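# Mount gear shaft between centres, meshing with master gear

## Task

Place the gear shaft between the centres of whichever station is closer, with its gear engaging the master gear, and then release it.

## Robot and tools

Robot: two six-joint arms, left_arm and right_arm, each ending in a parallel two-finger gripper. Bases in the scene frame: left_arm at (-0.045, +0.341, 0) m, quat_wxyz (+1.000, 0, 0, -0.024); right_arm at (-0.002, -0.263, 0) m, quat_wxyz (+0.995, 0, 0, +0.096). The scene frame has its origin on the table top midway between the arms, +z up, +x reaching out over the table, and left_arm sits on the +y side. The arm names do not match the sides of any image.

Joint order for every row and every per-joint list: waist (joint1), shoulder (joint2), elbow (joint3), wrist pitch (joint4), wrist yaw (joint5), wrist roll (joint6). The waist sign is flipped relative to the URDF, both in commands and in results, so its stated range -2.618 to 3.054 becomes -3.054 to 2.618 in your numbers. Other stated ranges: shoulder 0.000 to 3.142, elbow 0.000 to 3.142, wrist pitch -1.571 to 1.571, wrist yaw -1.571 to 1.571, wrist roll -2.094 to 2.094 rad. Real ends may differ by up to 0.036 rad.

A row is one flat list of 14 numbers, each in [-1, 1], always for both arms: left_arm's six joint values then its opening, then right_arm's six joint values then its opening. Joint values are scaled offsets, not poses: 1.0 equals 1.202 rad for the waist, 1.258 shoulder, 1.238 elbow, 2.073 wrist pitch, 2.022 for wrist yaw and wrist roll. Opening is absolute: +1 fully open (0.094 m pad gap), -1 closed. Optionally 12 more numbers in [0, 1] may follow: per-joint stiffness multipliers, left's six then right's six, lasting until changed.

execute_actions(actions): a list of up to 15 actions; each action is a list of up to 15 rows, one row per 1/30 s step, and a short action repeats its final row to fill 15 steps. Offsets in every row of an action are counted from the joint angles at that action's start (for the first action, the last reported angles), not from the previous row. If any action would push a joint more than 0.036 rad beyond its range, that action is rejected for both arms; a malformed action, or a first action failing that check, rejects the whole call. An empty list just returns state and images.

move(target, speed, blocking): target is one row as above; its offsets are counted from the Joint positions in the latest result that printed them. Every joint travels toward its goal with synchronized progress, so the hand traces a curve; duration is clamped to 0.5 to 10 s. speed (rad/s, 0.01 to 2, default 0.5) caps the joint with the longest travel. Paths ignore obstacles and the other arm. Finger opening is sent at the start. With blocking=false the result comes back after 0.5 s while motion continues; use wait(0) to check and wait or stop before issuing new rows or moves. The extra move: line reports the outcome (done, off_target, moving, held, fault), limits=held or limits=none, and each arm's joint furthest from its goal.

wait(seconds): 0 to 10 s, arms keep their last command. stop(): brakes a running move; it needs space. zoom_image(camera, region): camera is cam_low, cam_left_wrist or cam_right_wrist; region [x0, y0, x1, y1] in pixels of that 504x504 image, top-left origin, at most 504 by 504. read_manual(section): only licence text. finished_scene(scene): integer number of the current scene; ends it irreversibly, and the goal must still hold.

Results: each gripper's end_effector_position (m) and end_effector_quat_wxyz in the scene frame, measured at the pinch point between the pads, about 1 cm short of the fingertips; fingers point along gripper +z and close along its y. Printed positions may be off, more at long reach. Joint positions and Joint velocities give six joints (rad, rad/s) plus pad gap (m). Joint targets are what joints are currently driven toward. grip_measured is the opening on the command scale, with up to about 1 mm per-gripper bias. Step readings list joint angles at some steps; HELD marks steps where an arm's row was held back. "joint command not followed" means a clearance check altered targets. "joint sent to its limit" means a joint reached its end. FAULT and MOTOR HOT lines warn of stops; from 90 °C an arm halts, at 100 °C it goes limp and falls.

Motion limits: per step a joint target can lead its measured angle by at most 0.202 (waist), 0.258 (shoulder), 0.238 (elbow), 0.573 (wrist pitch), 0.522 (yaw, roll) rad, and targets implying more than 70 mm of hand travel get scaled down, so big changes take several actions; finish unfinished motion in the next action. Sending zeros lets an arm sag; to hold, command offsets back to the desired angles first, then zeros, adding more if still short.

Gripping: command roughly 0.03 below grip_measured for a firm hold, less for a gentle one. Pads push about 50 to 62 N, briefly more on impact; thin parts get less force. Parts may be tugged or loose things nudged at random.

Avoid: dropping the shaft, knocking anything off the table (fails the task), arms colliding or pressing on each other, fast impacts, deep targets beyond contact that press hard, and holding loads long enough to overheat motors. Open the gripper to release once the shaft is seated.

Each tool is called as a command line: name --argument value for each argument, lists and objects as JSON in quotes; but a table of rows of numbers goes row by row, as --pt "numbers of a row", without its own name.

## Session

execute_actions --actions '[]'

Scene clock: 0.00 s.
left_arm: end_effector_position=(+0.5438, +0.5212, +0.2501) grip_measured=+1.000 end_effector_quat_wxyz=(+0.258, -0.123, +0.664, +0.691) | right_arm: end_effector_position=(+0.1130, +0.2598, +0.1984) grip_measured=+1.000 end_effector_quat_wxyz=(+0.725, -0.523, +0.427, -0.138)
Joint names: [waist, shoulder, elbow, wrist pitch, wrist yaw, wrist roll]
Joint positions: left_arm=[-0.055  2.609  2.173  0.892 -1.369  1.477  0.094] | right_arm=[-1.429  2.111  1.117  1.141  0.917 -1.191  0.094]
Joint velocities: left_arm=[-0.002 -0.002 -0.012  0.007 -0.066 -0.066  0.   ] | right_arm=[ 0.017 -0.002 -0.002 -0.051  0.022  0.051  0.   ]
Motor temperatures (°C, as the motors report them): left_arm=[30 29 29 26 29 27] | right_arm=[30 28 29 30 28 28]
Joint targets: left_arm=[-0.055 2.594 2.183 0.900 -1.361 1.470] | right_arm=[-1.429 2.108 1.121 1.136 0.916 -1.185]
Joint stiffness scale: left_arm=[1. 1. 1. 1. 1. 1.] | right_arm=[1. 1. 1. 1. 1. 1.]

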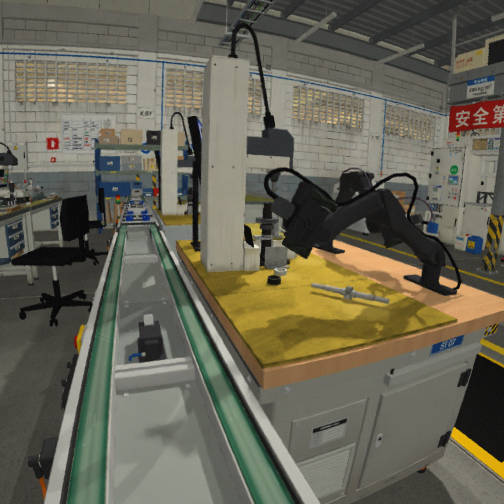

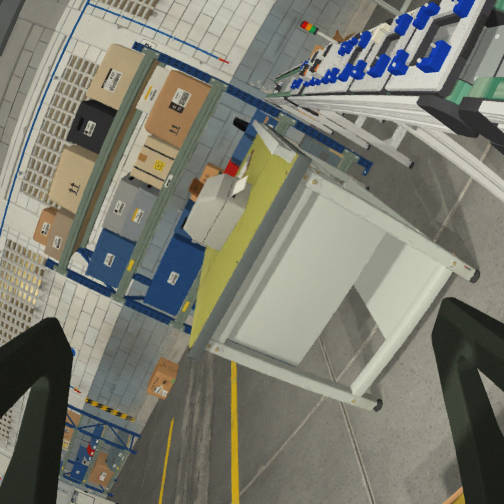

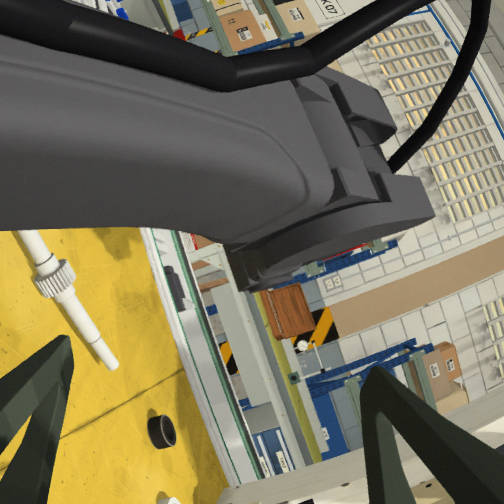

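zoom_image --camera "cam_low" --region '[170, 100, 400, 330]'

Region (170, 100, 400, 330) of cam_low's 504x504 image, scaled by 2.191, with more detail than that image has.

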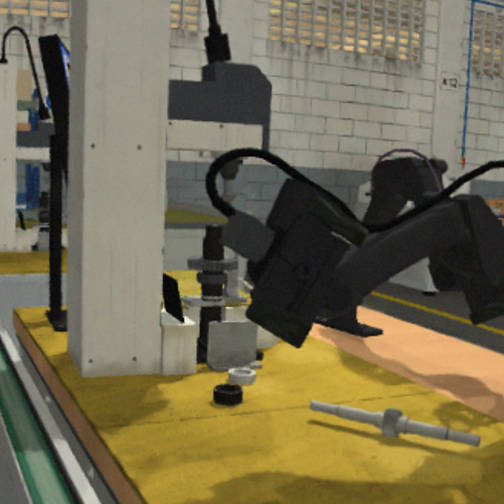

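move --target '[-0.5,-0.961,-0.624,-1,0.677,-0.73,1, 0,0,0,0,0,0,1]' --speed 1.0

move --target '[0,0,0,-0.05,0,0,1, 0.9,-0.95,-0.35,-0.55,-0.453,0.589,1]' --speed 0.8

Scene clock: 17.93 s.
left_arm: end_effector_position=(+0.2184, +0.5242, +0.2055) grip_measured=+1.000 end_effector_quat_wxyz=(+0.181, -0.286, +0.939, +0.062) | right_arm: end_effector_position=(+0.1130, +0.2598, +0.1984) grip_measured=+1.000 end_effector_quat_wxyz=(+0.725, -0.523, +0.426, -0.138)
Joint names: [waist, shoulder, elbow, wrist pitch, wrist yaw, wrist roll]
Joint positions: left_arm=[-0.646  1.425  1.409 -1.169 -0.009  0.01   0.094] | right_arm=[-1.429  2.111  1.117  1.141  0.917 -1.192  0.094]
Joint velocities: left_arm=[-0.007  0.007  0.012  0.007 -0.037  0.066  0.   ] | right_arm=[ 0.007 -0.012 -0.002 -0.022  0.022  0.022  0.   ]
Motor temperatures (°C, as the motors report them): left_arm=[30 41 32 28 29 27] | right_arm=[30 35 31 33 28 28]
Joint targets: left_arm=[-0.656 1.400 1.401 -1.181 0.000 0.001] | right_arm=[-1.429 2.111 1.117 1.141 0.917 -1.191]
Joint stiffness scale: left_arm=[1. 1. 1. 1. 1. 1.] | right_arm=[1. 1. 1. 1. 1. 1.]
move: off_target (left_arm); limits=none; left_arm: farthest joint: the shoulder, 0.025 radians from its target (1.209 radians at the start); right_arm: farthest joint: the wrist roll, 0.001 radians from its target (0.000 radians at the start)

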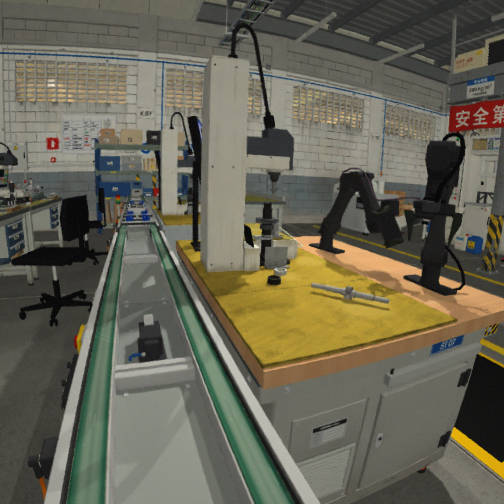

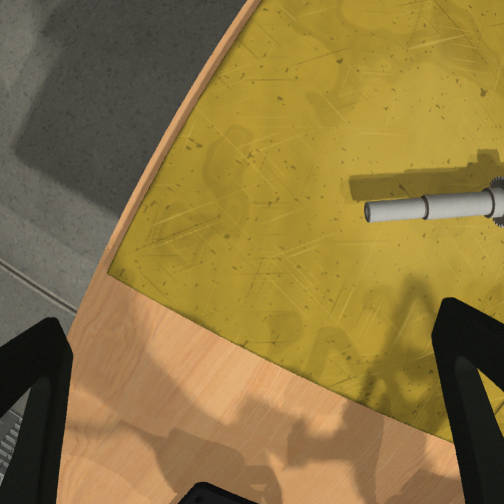

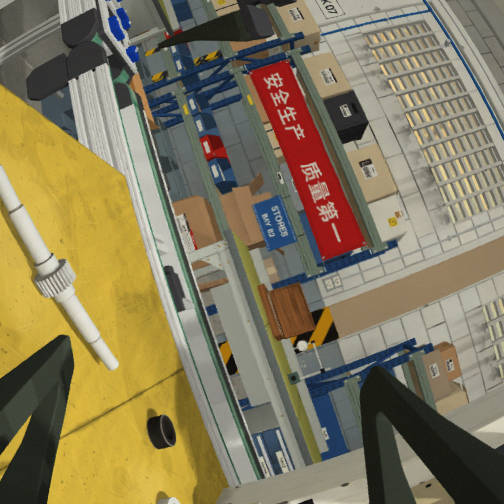

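Scene clock: 20.33 s.
left_arm: end_effector_position=(+0.2007, +0.5120, +0.1979) grip_measured=+1.000 end_effector_quat_wxyz=(+0.138, -0.288, +0.946, +0.048) | right_arm: end_effector_position=(+0.3045, -0.0773, +0.2807) grip_measured=+1.000 end_effector_quat_wxyz=(+0.607, -0.210, +0.748, +0.165)
Joint names: [waist, shoulder, elbow, wrist pitch, wrist yaw, wrist roll]
Joint positions: left_arm=[-0.646  1.425  1.409 -1.26  -0.008  0.01   0.094] | right_arm=[-0.355  0.933  0.7    0.024  0.007 -0.007  0.094]
Joint velocities: left_arm=[ 0.002  0.002 -0.002 -0.037 -0.081 -0.007  0.   ] | right_arm=[ 0.022  0.002 -0.022  0.007 -0.051 -0.037  0.   ]
Motor temperatures (°C, as the motors report them): left_arm=[30 40 32 28 29 27] | right_arm=[30 35 31 33 28 28]
Joint targets: left_arm=[-0.646 1.425 1.409 -1.273 -0.008 0.010] | right_arm=[-0.347 0.916 0.684 0.000 0.001 -0.001]
Joint stiffness scale: left_arm=[1. 1. 1. 1. 1. 1.] | right_arm=[1. 1. 1. 1. 1. 1.]
move: off_target (right_arm); limits=none; left_arm: farthest joint: the wrist pitch, 0.012 radians from its target (0.104 radians at the start); right_arm: farthest joint: the wrist pitch, 0.024 radians from its target (1.140 radians at the start)

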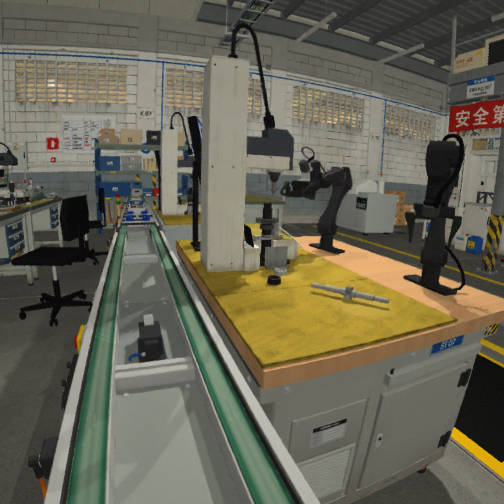

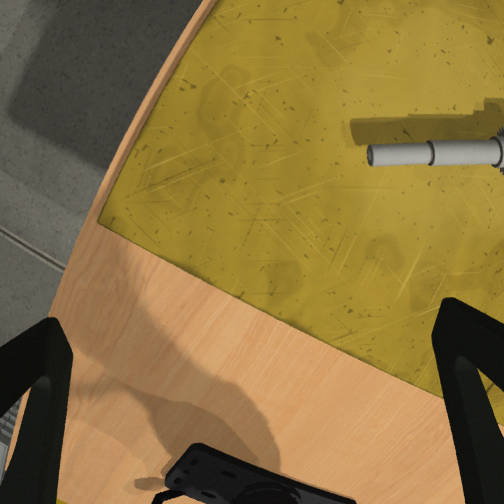

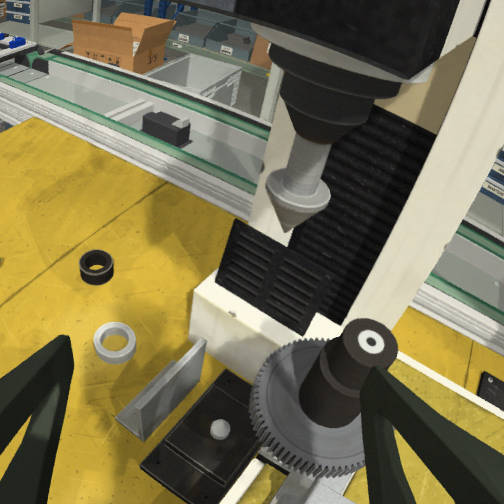

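move --target '[0.3,0.1,0,0,0,0,1, -0.1,-0.45,-0.45,0.3,0,0,1]' --speed 0.8

zoom_image --camera "cam_low" --region '[230, 150, 400, 320]'

Scene clock: 26.40 s.
left_arm: end_effector_position=(+0.2517, +0.4182, +0.1652) grip_measured=+1.000 end_effector_quat_wxyz=(+0.088, -0.117, +0.989, +0.016) | right_arm: end_effector_position=(+0.2016, -0.1069, +0.3196) grip_measured=+1.000 end_effector_quat_wxyz=(+0.793, -0.176, +0.520, +0.265)
Joint names: [waist, shoulder, elbow, wrist pitch, wrist yaw, wrist roll]
Joint positions: left_arm=[-0.292  1.541  1.409 -1.26  -0.01   0.01   0.094] | right_arm=[-0.465  0.391  0.157  0.642  0.007 -0.007  0.094]
Joint velocities: left_arm=[-0.022 -0.012  0.012  0.125 -0.022 -0.007  0.   ] | right_arm=[-0.012 -0.027 -0.012 -0.007 -0.037  0.037  0.   ]
Motor temperatures (°C, as the motors report them): left_arm=[30 37 32 28 29 27] | right_arm=[30 33 32 34 28 28]
Joint targets: left_arm=[-0.286 1.551 1.409 -1.260 -0.009 0.010] | right_arm=[-0.475 0.367 0.143 0.646 0.007 -0.007]
Joint stiffness scale: left_arm=[1. 1. 1. 1. 1. 1.] | right_arm=[1. 1. 1. 1. 1. 1.]
move: off_target (right_arm); limits=none; left_arm: farthest joint: the shoulder, 0.010 radians from its target (0.125 radians at the start); right_arm: farthest joint: the shoulder, 0.025 radians from its target (0.567 radians at the start)

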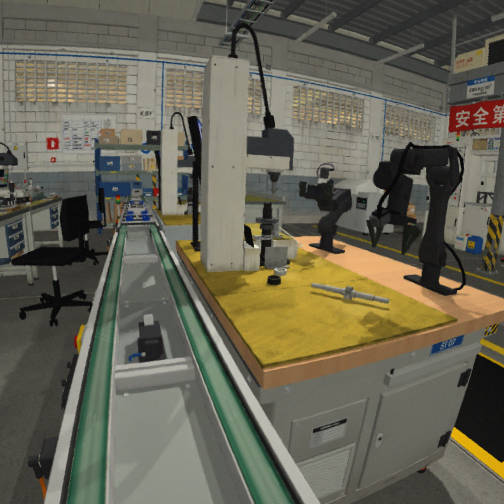

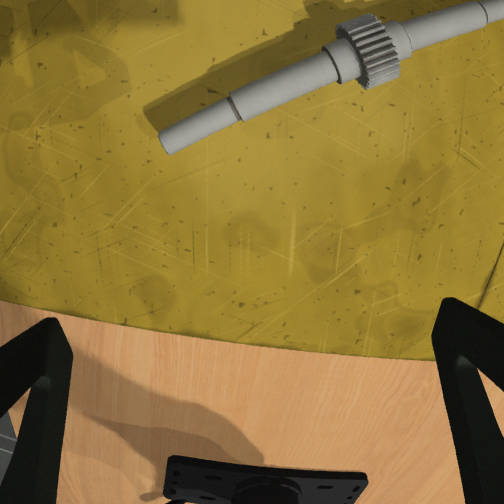

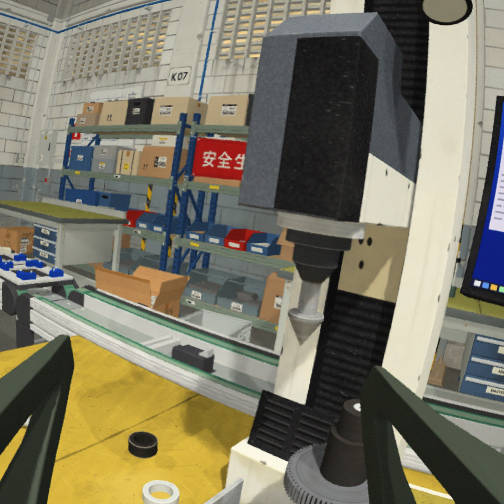

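Region (230, 150, 400, 320) of cam_low's 504x504 image, scaled by 2.965, with more detail than that image has.

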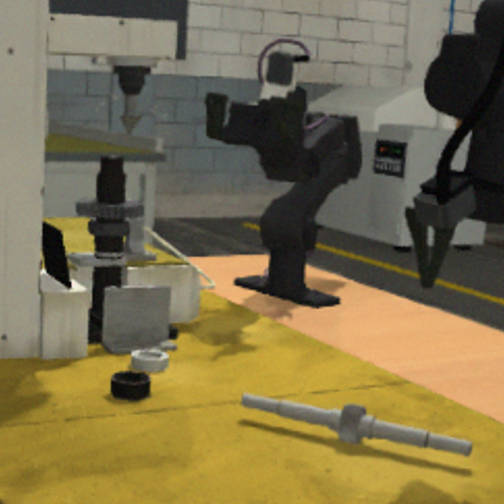

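move --target '[0.041,0.314,0.178,0,0.005,0.546,1, 0,0,0,-0.1,0,0,1]' --speed 0.8

Scene clock: 44.80 s.
left_arm: end_effector_position=(+0.3054, +0.4172, +0.0955) grip_measured=+1.000 end_effector_quat_wxyz=(-0.010, +0.434, +0.901, -0.002) | right_arm: end_effector_position=(+0.2127, -0.0983, +0.2764) grip_measured=+1.000 end_effector_quat_wxyz=(+0.742, -0.200, +0.590, +0.247)
Joint names: [waist, shoulder, elbow, wrist pitch, wrist yaw, wrist roll]
Joint positions: left_arm=[-0.254  1.928  1.6   -1.261 -0.01   1.105  0.094] | right_arm=[-0.465  0.391  0.157  0.459  0.007 -0.007  0.094]
Joint velocities: left_arm=[ 0.007 -0.007 -0.007 -0.007  0.037 -0.037  0.   ] | right_arm=[ 0.002 -0.007 -0.007  0.139  0.037  0.051  0.   ]
Motor temperatures (°C, as the motors report them): left_arm=[30 34 32 27 29 27] | right_arm=[30 30 32 35 28 28]
Joint targets: left_arm=[-0.243 1.936 1.629 -1.260 0.001 1.114] | right_arm=[-0.465 0.391 0.157 0.435 0.007 -0.007]
Joint stiffness scale: left_arm=[1. 1. 1. 1. 1. 1.] | right_arm=[1. 1. 1. 1. 1. 1.]
move: off_target (left_arm, right_arm); limits=none; left_arm: farthest joint: the elbow, 0.030 radians from its target (0.221 radians at the start); right_arm: farthest joint: the wrist pitch, 0.024 radians from its target (0.208 radians at the start)

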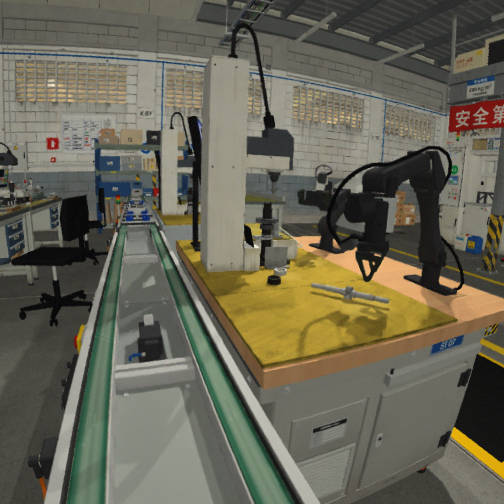

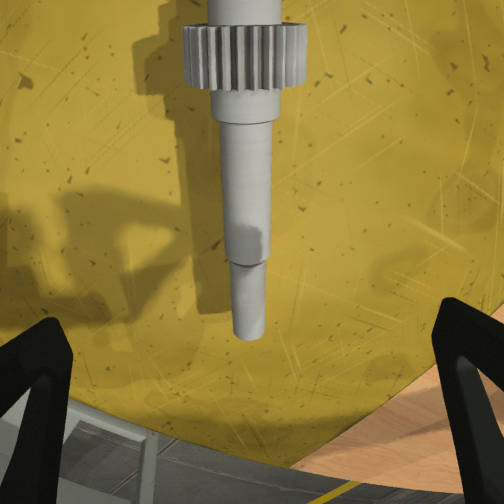

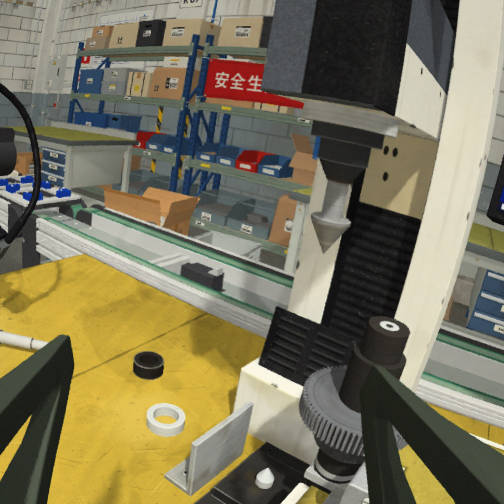

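move --target '[0,0.046,-0.155,0.13,0.005,0.02,0.3, 0,0,0,0,0,0,1]' --speed 0.3

Scene clock: 52.97 s.
left_arm: end_effector_position=(+0.3108, +0.4183, +0.0336) grip_measured=+0.302 end_effector_quat_wxyz=(-0.001, +0.449, +0.894, +0.005) | right_arm: end_effector_position=(+0.2127, -0.0983, +0.2764) grip_measured=+1.000 end_effector_quat_wxyz=(+0.742, -0.200, +0.590, +0.247)
Joint names: [waist, shoulder, elbow, wrist pitch, wrist yaw, wrist roll]
Joint positions: left_arm=[-0.254  1.976  1.416 -1.007 -0.01   1.137  0.061] | right_arm=[-0.465  0.391  0.157  0.459  0.007 -0.007  0.094]
Joint velocities: left_arm=[ 0.012 -0.022  0.012  0.051 -0.037 -0.051  0.001] | right_arm=[ 0.017 -0.022 -0.012  0.051 -0.037  0.066  0.   ]
Motor temperatures (°C, as the motors report them): left_arm=[30 35 33 27 29 27] | right_arm=[30 30 33 35 28 28]
Joint targets: left_arm=[-0.254 1.985 1.408 -0.992 0.001 1.145] | right_arm=[-0.465 0.391 0.157 0.459 0.007 -0.007]
Joint stiffness scale: left_arm=[1. 1. 1. 1. 1. 1.] | right_arm=[1. 1. 1. 1. 1. 1.]
move: done; limits=none; left_arm: farthest joint: the wrist pitch, 0.016 radians from its target (0.270 radians at the start); right_arm: farthest joint: the waist, 0.000 radians from its target (0.000 radians at the start)

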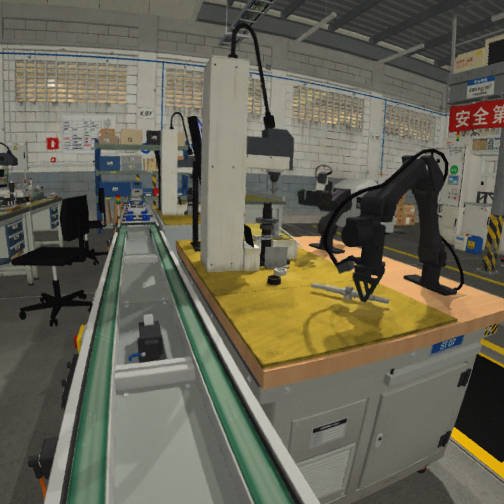

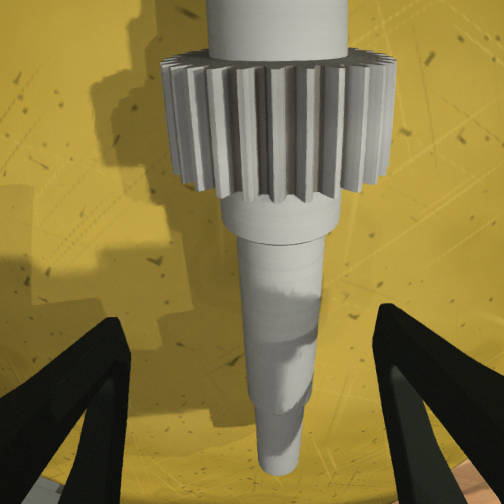

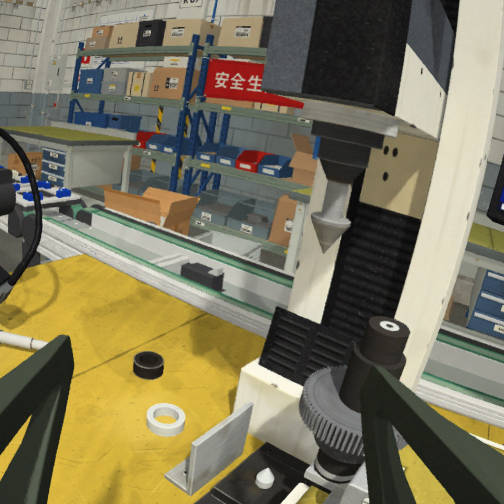

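move --target '[0.016,0,-0.066,0.04,0.005,0.0,0.3, 0,0,0,0,0,0,1]' --speed 0.15

Scene clock: 58.83 s.
left_arm: end_effector_position=(+0.3055, +0.4140, +0.0174) grip_measured=+0.301 end_effector_quat_wxyz=(-0.002, +0.453, +0.892, +0.005) | right_arm: end_effector_position=(+0.2127, -0.0983, +0.2764) grip_measured=+1.000 end_effector_quat_wxyz=(+0.742, -0.200, +0.590, +0.247)
Joint names: [waist, shoulder, elbow, wrist pitch, wrist yaw, wrist roll]
Joint positions: left_arm=[-0.244  1.976  1.348 -0.939 -0.01   1.137  0.061] | right_arm=[-0.465  0.391  0.157  0.459  0.007 -0.007  0.094]
Joint velocities: left_arm=[ 0.002  0.007  0.007 -0.022 -0.022  0.022 -0.   ] | right_arm=[ 0.002 -0.002 -0.002 -0.095 -0.066 -0.066  0.   ]
Motor temperatures (°C, as the motors report them): left_arm=[30 36 32 27 29 27] | right_arm=[30 30 34 36 28 28]
Joint targets: left_arm=[-0.234 1.976 1.335 -0.924 0.001 1.137] | right_arm=[-0.465 0.391 0.157 0.459 0.007 -0.007]
Joint stiffness scale: left_arm=[1. 1. 1. 1. 1. 1.] | right_arm=[1. 1. 1. 1. 1. 1.]
move: done; limits=none; left_arm: farthest joint: the wrist pitch, 0.015 radians from its target (0.083 radians at the start); right_arm: farthest joint: the waist, 0.000 radians from its target (0.000 radians at the start)

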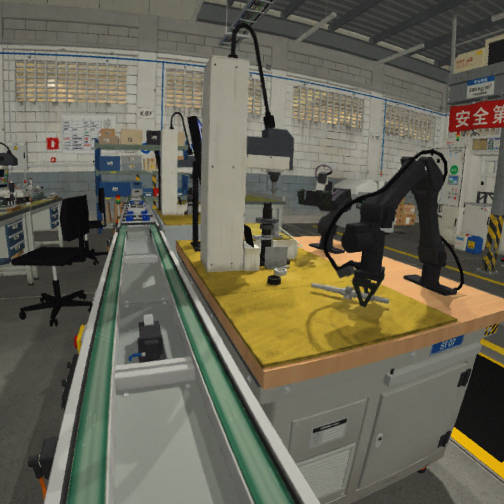

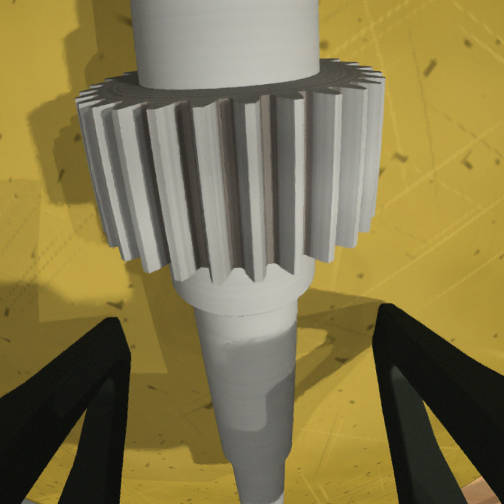

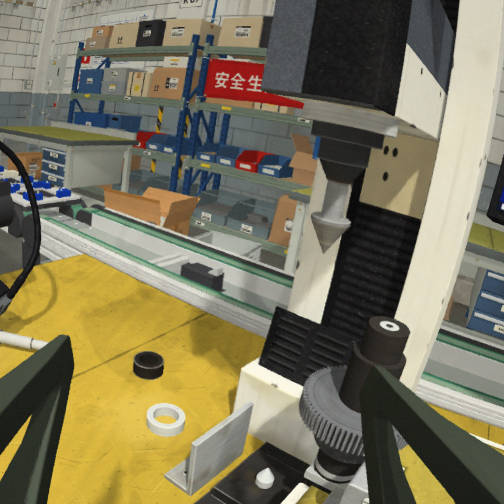

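execute_actions --actions '[[[0,0,0,0,0,0,0.1,0,0,0,0,0,0,1],[0,0,0,0,0,0,0.0,0,0,0,0,0,0,1],[0,0,0,0,0,0,-0.1,0,0,0,0,0,0,1],[0,0,0,0,0,0,-0.2,0,0,0,0,0,0,1],[0,0,0,0,0,0,-0.3,0,0,0,0,0,0,1],[0,0,0,0,0,0,-0.4,0,0,0,0,0,0,1],[0,0,0,0,0,0,-0.45,0,0,0,0,0,0,1],[0,0,0,0,0,0,-0.5,0,0,0,0,0,0,1]],[[0,0,0,0,0,0,-0.53,0,0,0,0,0,0,1],[0,0,0,0,0,0,-0.55,0,0,0,0,0,0,1],[0,0,0,0,0,0,-0.57,0,0,0,0,0,0,1],[0,0,0,0,0,0,-0.59,0,0,0,0,0,0,1],[0,0,0,0,0,0,-0.61,0,0,0,0,0,0,1],[0,0,0,0,0,0,-0.63,0,0,0,0,0,0,1],[0,0,0,0,0,0,-0.65,0,0,0,0,0,0,1],[0,0,0,0,0,0,-0.67,0,0,0,0,0,0,1]]]'

Scene clock: 64.20 s.
left_arm: end_effector_position=(+0.3056, +0.4140, +0.0174) grip_measured=-0.657 end_effector_quat_wxyz=(-0.002, +0.453, +0.892, +0.005) | right_arm: end_effector_position=(+0.2127, -0.0983, +0.2764) grip_measured=+1.000 end_effector_quat_wxyz=(+0.742, -0.200, +0.590, +0.247)
Joint names: [waist, shoulder, elbow, wrist pitch, wrist yaw, wrist roll]
Joint positions: left_arm=[-0.244  1.976  1.348 -0.939 -0.01   1.137  0.016] | right_arm=[-0.465  0.391  0.157  0.459  0.007 -0.007  0.094]
Joint velocities: left_arm=[ 0.007 -0.012 -0.002  0.007  0.037 -0.051  0.001] | right_arm=[ 0.017  0.002  0.002 -0.007  0.066 -0.022  0.   ]
Motor temperatures (°C, as the motors report them): left_arm=[30 36 32 27 29 27] | right_arm=[30 29 34 36 28 28]
Joint targets: left_arm=[-0.244 1.976 1.348 -0.939 -0.010 1.137] | right_arm=[-0.465 0.391 0.157 0.459 0.007 -0.007]
Joint stiffness scale: left_arm=[1. 1. 1. 1. 1. 1.] | right_arm=[1. 1. 1. 1. 1. 1.]
Step readings (joint positions; steps 1 to 15: 1st action; 16 to 30: 2nd action):
0: left_arm=[-0.244 1.976 1.348 -0.939 -0.010 1.137] | right_arm=[-0.465 0.391 0.157 0.459 0.007 -0.007]
1: left_arm=[-0.244 1.976 1.348 -0.939 -0.010 1.137] | right_arm=[-0.465 0.391 0.157 0.459 0.007 -0.007]
2: left_arm=[-0.244 1.976 1.348 -0.939 -0.010 1.137] | right_arm=[-0.465 0.391 0.157 0.459 0.007 -0.007]
4: left_arm=[-0.244 1.976 1.348 -0.939 -0.010 1.137] | right_arm=[-0.465 0.391 0.157 0.459 0.007 -0.007]
8: left_arm=[-0.244 1.976 1.348 -0.939 -0.010 1.137] | right_arm=[-0.465 0.391 0.157 0.459 0.007 -0.007]
15: left_arm=[-0.244 1.976 1.348 -0.939 -0.010 1.137] | right_arm=[-0.465 0.391 0.157 0.459 0.007 -0.007]
16: left_arm=[-0.244 1.976 1.348 -0.939 -0.010 1.137] | right_arm=[-0.465 0.391 0.157 0.459 0.007 -0.007]
17: left_arm=[-0.244 1.976 1.348 -0.939 -0.010 1.137] | right_arm=[-0.465 0.391 0.157 0.459 0.007 -0.007]
19: left_arm=[-0.244 1.976 1.348 -0.939 -0.010 1.137] | right_arm=[-0.465 0.391 0.157 0.459 0.007 -0.007]
23: left_arm=[-0.244 1.976 1.348 -0.939 -0.010 1.137] | right_arm=[-0.465 0.391 0.157 0.459 0.007 -0.007]
30: Joint positions above

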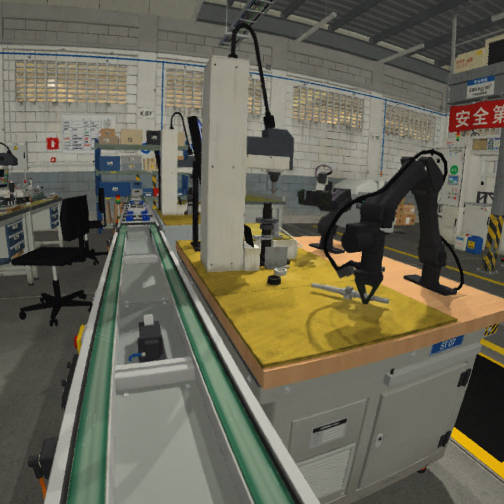

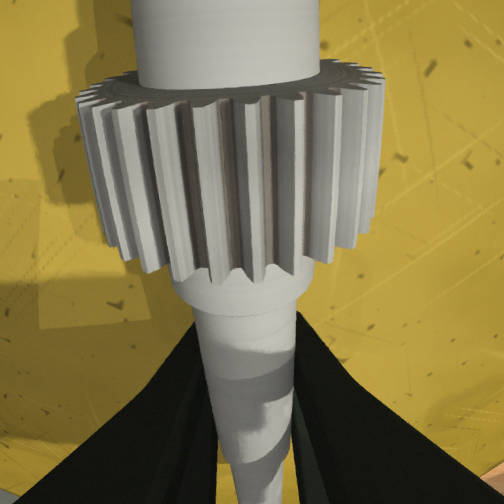

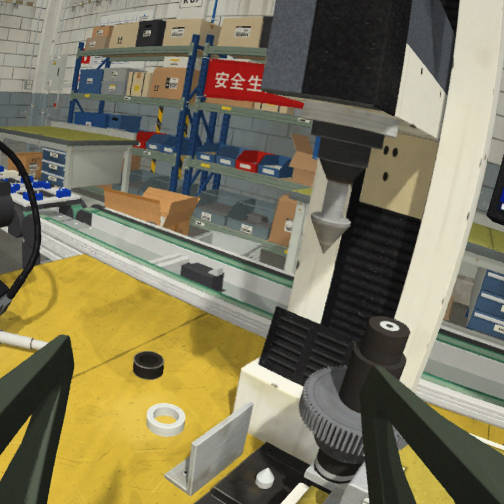

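move --target '[0,-0.2,0.1,-0.1,0,0,-0.7, 0.55,0,0,0,-0.3,0,1]' --speed 0.4

move --target '[0.2,0,-0.5,1,-0.47,-0.565,-0.7, 0,0,0,0,0,0,1]' --speed 0.8

Scene clock: 83.60 s.
left_arm: end_effector_position=(+0.2911, +0.4145, +0.1034) grip_measured=-0.670 end_effector_quat_wxyz=(+0.023, +0.452, +0.891, +0.036) | right_arm: end_effector_position=(+0.2385, -0.1611, +0.2695) grip_measured=+1.000 end_effector_quat_wxyz=(+0.748, -0.233, +0.595, +0.182)
Joint names: [waist, shoulder, elbow, wrist pitch, wrist yaw, wrist roll]
Joint positions: left_arm=[-0.244  1.775  1.431 -1.147 -0.029  1.137  0.015] | right_arm=[ 0.187  0.391  0.157  0.459 -0.595 -0.007  0.094]
Joint velocities: left_arm=[-0.002 -0.007  0.007 -0.022 -0.022 -0.007 -0.001] | right_arm=[ 0.017  0.007 -0.017  0.051 -0.051  0.007  0.   ]
Motor temperatures (°C, as the motors report them): left_arm=[30 38 33 27 29 27] | right_arm=[30 29 34 38 28 28]
Joint targets: left_arm=[-0.244 1.724 1.471 -1.146 -0.010 1.137] | right_arm=[0.196 0.391 0.157 0.459 -0.600 -0.007]
Joint stiffness scale: left_arm=[1. 1. 1. 1. 1. 1.] | right_arm=[1. 1. 1. 1. 1. 1.]
move: off_target (left_arm); limits=none; left_arm: farthest joint: the shoulder, 0.051 radians from its target (0.251 radians at the start); right_arm: farthest joint: the waist, 0.009 radians from its target (0.661 radians at the start)

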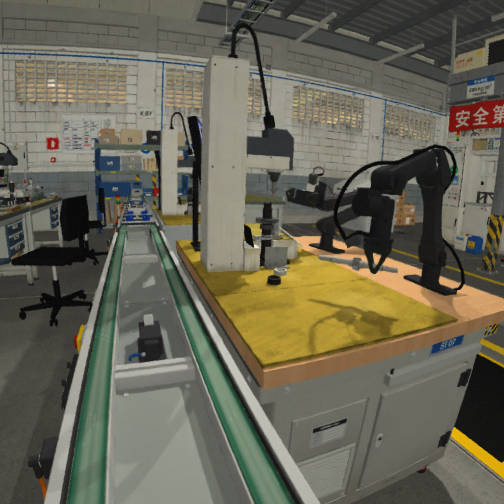

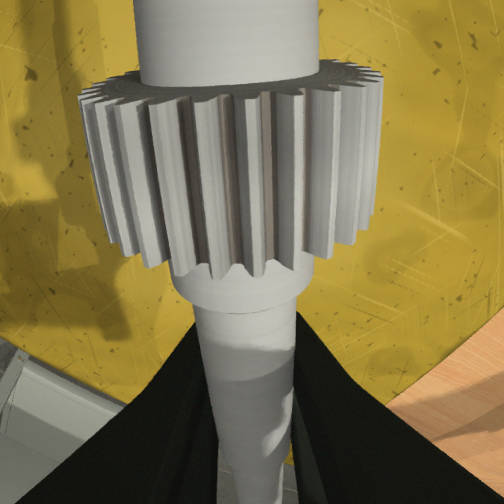

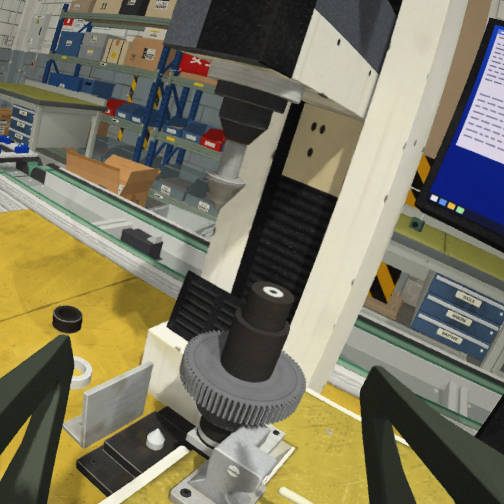

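Scene clock: 87.03 s.
left_arm: end_effector_position=(+0.3923, +0.4733, +0.1750) grip_measured=-0.670 end_effector_quat_wxyz=(+0.577, -0.282, +0.685, +0.345) | right_arm: end_effector_position=(+0.2385, -0.1611, +0.2695) grip_measured=+1.000 end_effector_quat_wxyz=(+0.748, -0.233, +0.595, +0.182)
Joint names: [waist, shoulder, elbow, wrist pitch, wrist yaw, wrist roll]
Joint positions: left_arm=[-0.014  1.791  0.801  0.821 -0.956  0.009  0.015] | right_arm=[ 0.187  0.391  0.157  0.459 -0.595 -0.007  0.094]
Joint velocities: left_arm=[ 0.012  0.002 -0.002 -0.081  0.022  0.007 -0.   ] | right_arm=[-0.017  0.002 -0.002 -0.037  0.007 -0.022  0.   ]
Motor temperatures (°C, as the motors report them): left_arm=[30 38 33 29 29 27] | right_arm=[30 29 34 38 28 28]
Joint targets: left_arm=[-0.004 1.775 0.812 0.926 -0.979 -0.006] | right_arm=[0.187 0.391 0.157 0.459 -0.595 -0.007]
Joint stiffness scale: left_arm=[1. 1. 1. 1. 1. 1.] | right_arm=[1. 1. 1. 1. 1. 1.]
move: off_target (left_arm); limits=none; left_arm: farthest joint: the wrist pitch, 0.105 radians from its target (2.073 radians at the start); right_arm: farthest joint: the waist, 0.000 radians from its target (0.000 radians at the start)

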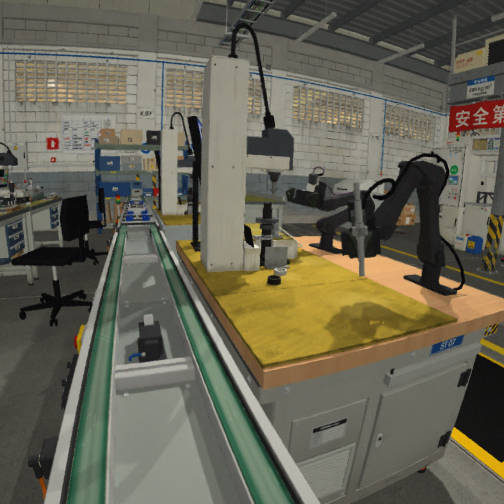

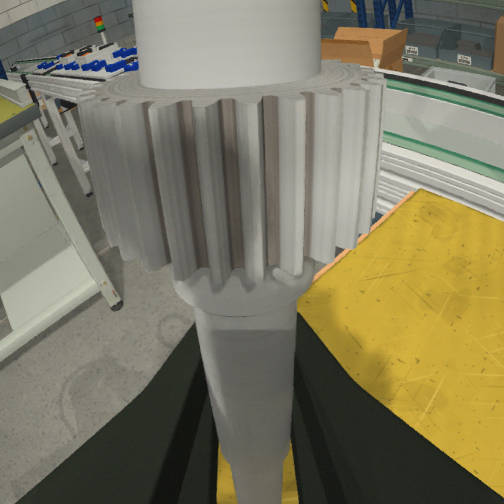

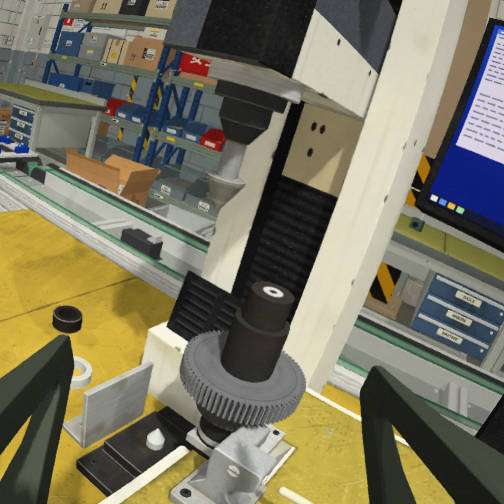

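zoom_image --camera "cam_low" --region '[240, 160, 400, 300]'

zoom_image --camera "cam_right_wrist" --region '[50, 254, 350, 504]'

Region (240, 160, 400, 300) of cam_low's 504x504 image, scaled by 3.150, with more detail than that image has; it fills the top 441 rows of this view, and the rest is white.

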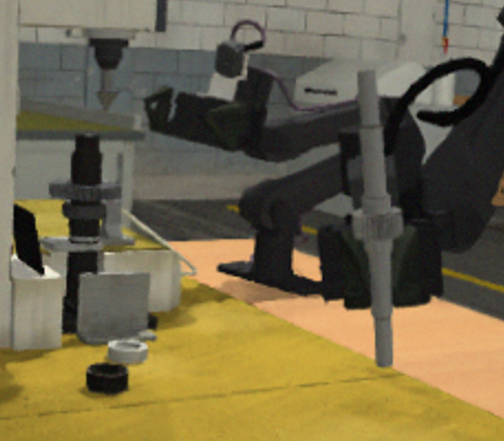

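Region (50, 254, 350, 504) of cam_right_wrist's 504x504 image, scaled by 1.680, with more detail than that image has.

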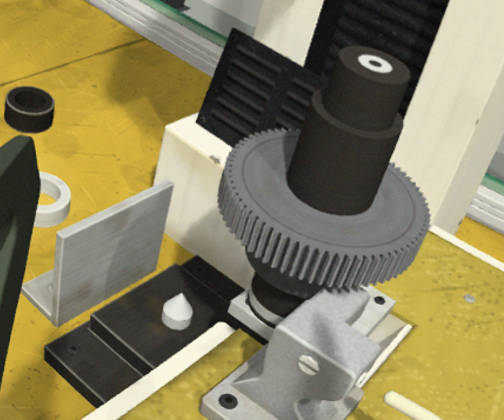

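move --target '[0.777,-0.03,-0.04,0.0,0.255,-0.075,-0.71, 0,0,0,0,0,0,1]' --speed 0.4

zoom_image --camera "cam_low" --region '[240, 160, 400, 300]'

Scene clock: 104.77 s.
left_arm: end_effector_position=(+0.2836, -0.0046, +0.1118) grip_measured=-0.670 end_effector_quat_wxyz=(+0.570, +0.212, +0.780, -0.147) | right_arm: end_effector_position=(+0.2385, -0.1611, +0.2695) grip_measured=+1.000 end_effector_quat_wxyz=(+0.748, -0.233, +0.595, +0.182)
Joint names: [waist, shoulder, elbow, wrist pitch, wrist yaw, wrist roll]
Joint positions: left_arm=[ 0.921  1.804  0.739  0.723 -0.428 -0.134  0.015] | right_arm=[ 0.187  0.391  0.157  0.459 -0.595 -0.007  0.094]
Joint velocities: left_arm=[ 0.012  0.002  0.017  0.066  0.022  0.022 -0.001] | right_arm=[ 0.007 -0.017  0.007 -0.037  0.007  0.051  0.   ]
Motor temperatures (°C, as the motors report them): left_arm=[30 38 33 36 30 27] | right_arm=[30 29 35 38 28 28]
Joint targets: left_arm=[0.919 1.754 0.751 0.821 -0.440 -0.143] | right_arm=[0.187 0.391 0.157 0.459 -0.595 -0.007]
Joint stiffness scale: left_arm=[1. 1. 1. 1. 1. 1.] | right_arm=[1. 1. 1. 1. 1. 1.]
move: off_target (left_arm); limits=none; left_arm: farthest joint: the wrist pitch, 0.098 radians from its target (0.001 radians at the start); right_arm: farthest joint: the waist, 0.000 radians from its target (0.000 radians at the start)

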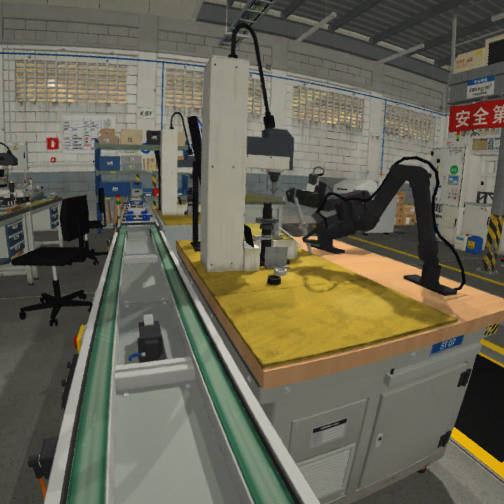

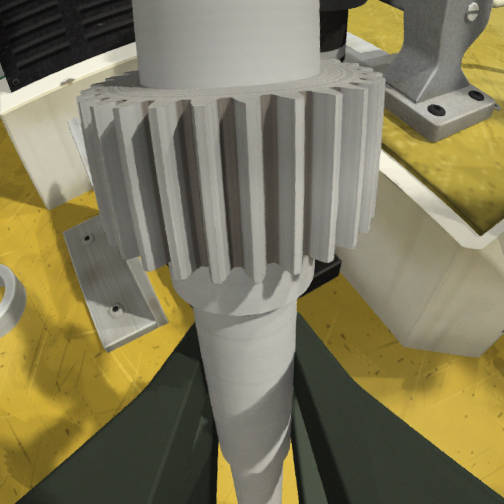

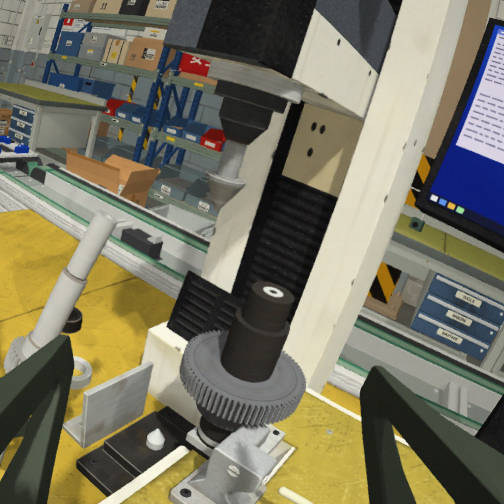

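Region (240, 160, 400, 300) of cam_low's 504x504 image, scaled by 3.150, with more detail than that image has; it fills the top 441 rows of this view, and the rest is white.

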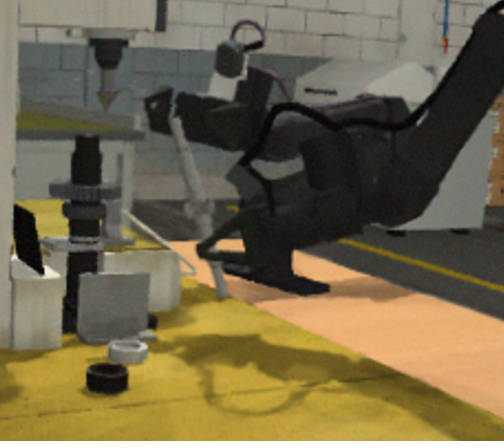

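move --target '[-0.049,0.199,0.255,0.105,-0.006,-0.023,-0.71, 0,0,0,0,0,0,1]' --speed 0.2

zoom_image --camera "cam_low" --region '[240, 160, 360, 280]'

Scene clock: 116.23 s.
left_arm: end_effector_position=(+0.3428, -0.0462, +0.1034) grip_measured=-0.670 end_effector_quat_wxyz=(+0.595, +0.164, +0.769, -0.168) | right_arm: end_effector_position=(+0.2385, -0.1611, +0.2695) grip_measured=+1.000 end_effector_quat_wxyz=(+0.748, -0.233, +0.595, +0.182)
Joint names: [waist, shoulder, elbow, wrist pitch, wrist yaw, wrist roll]
Joint positions: left_arm=[ 0.872  2.076  1.006  0.808 -0.42  -0.174  0.015] | right_arm=[ 0.187  0.391  0.157  0.459 -0.595 -0.007  0.094]
Joint velocities: left_arm=[ 0.007  0.017  0.002 -0.022 -0.022  0.037 -0.   ] | right_arm=[ 0.007  0.022  0.002  0.022  0.037 -0.007  0.   ]
Motor temperatures (°C, as the motors report them): left_arm=[30 40 34 39 30 27] | right_arm=[30 29 35 39 28 28]
Joint targets: left_arm=[0.862 2.055 1.055 0.940 -0.440 -0.180] | right_arm=[0.187 0.391 0.157 0.459 -0.595 -0.007]
Joint stiffness scale: left_arm=[1. 1. 1. 1. 1. 1.] | right_arm=[1. 1. 1. 1. 1. 1.]
move: off_target (left_arm); limits=none; left_arm: farthest joint: the wrist pitch, 0.133 radians from its target (0.218 radians at the start); right_arm: farthest joint: the waist, 0.000 radians from its target (0.000 radians at the start)

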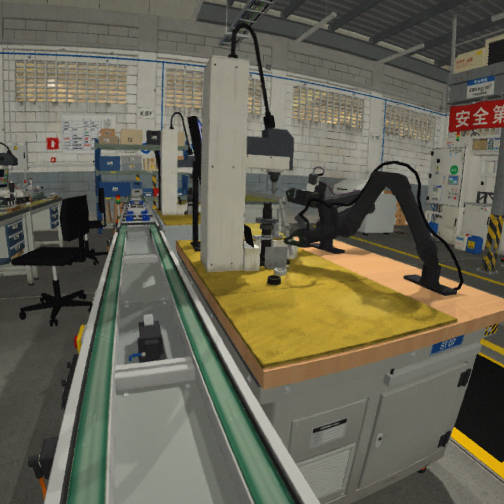

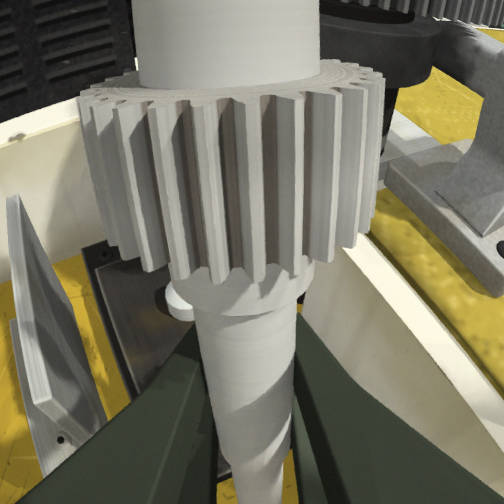

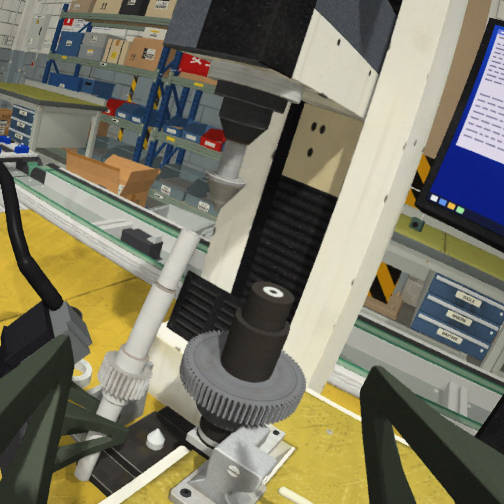

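Region (240, 160, 360, 280) of cam_low's 504x504 image, scaled by 4.200, with more detail than that image has.

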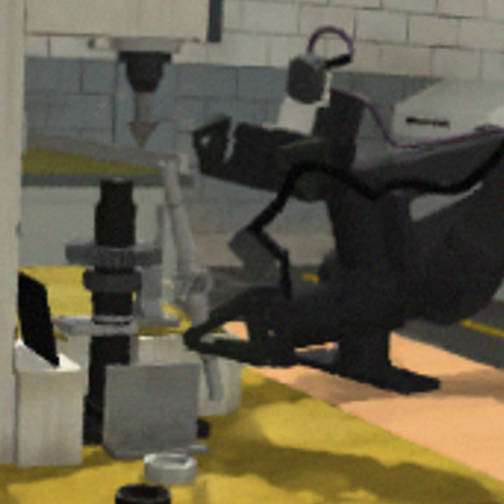

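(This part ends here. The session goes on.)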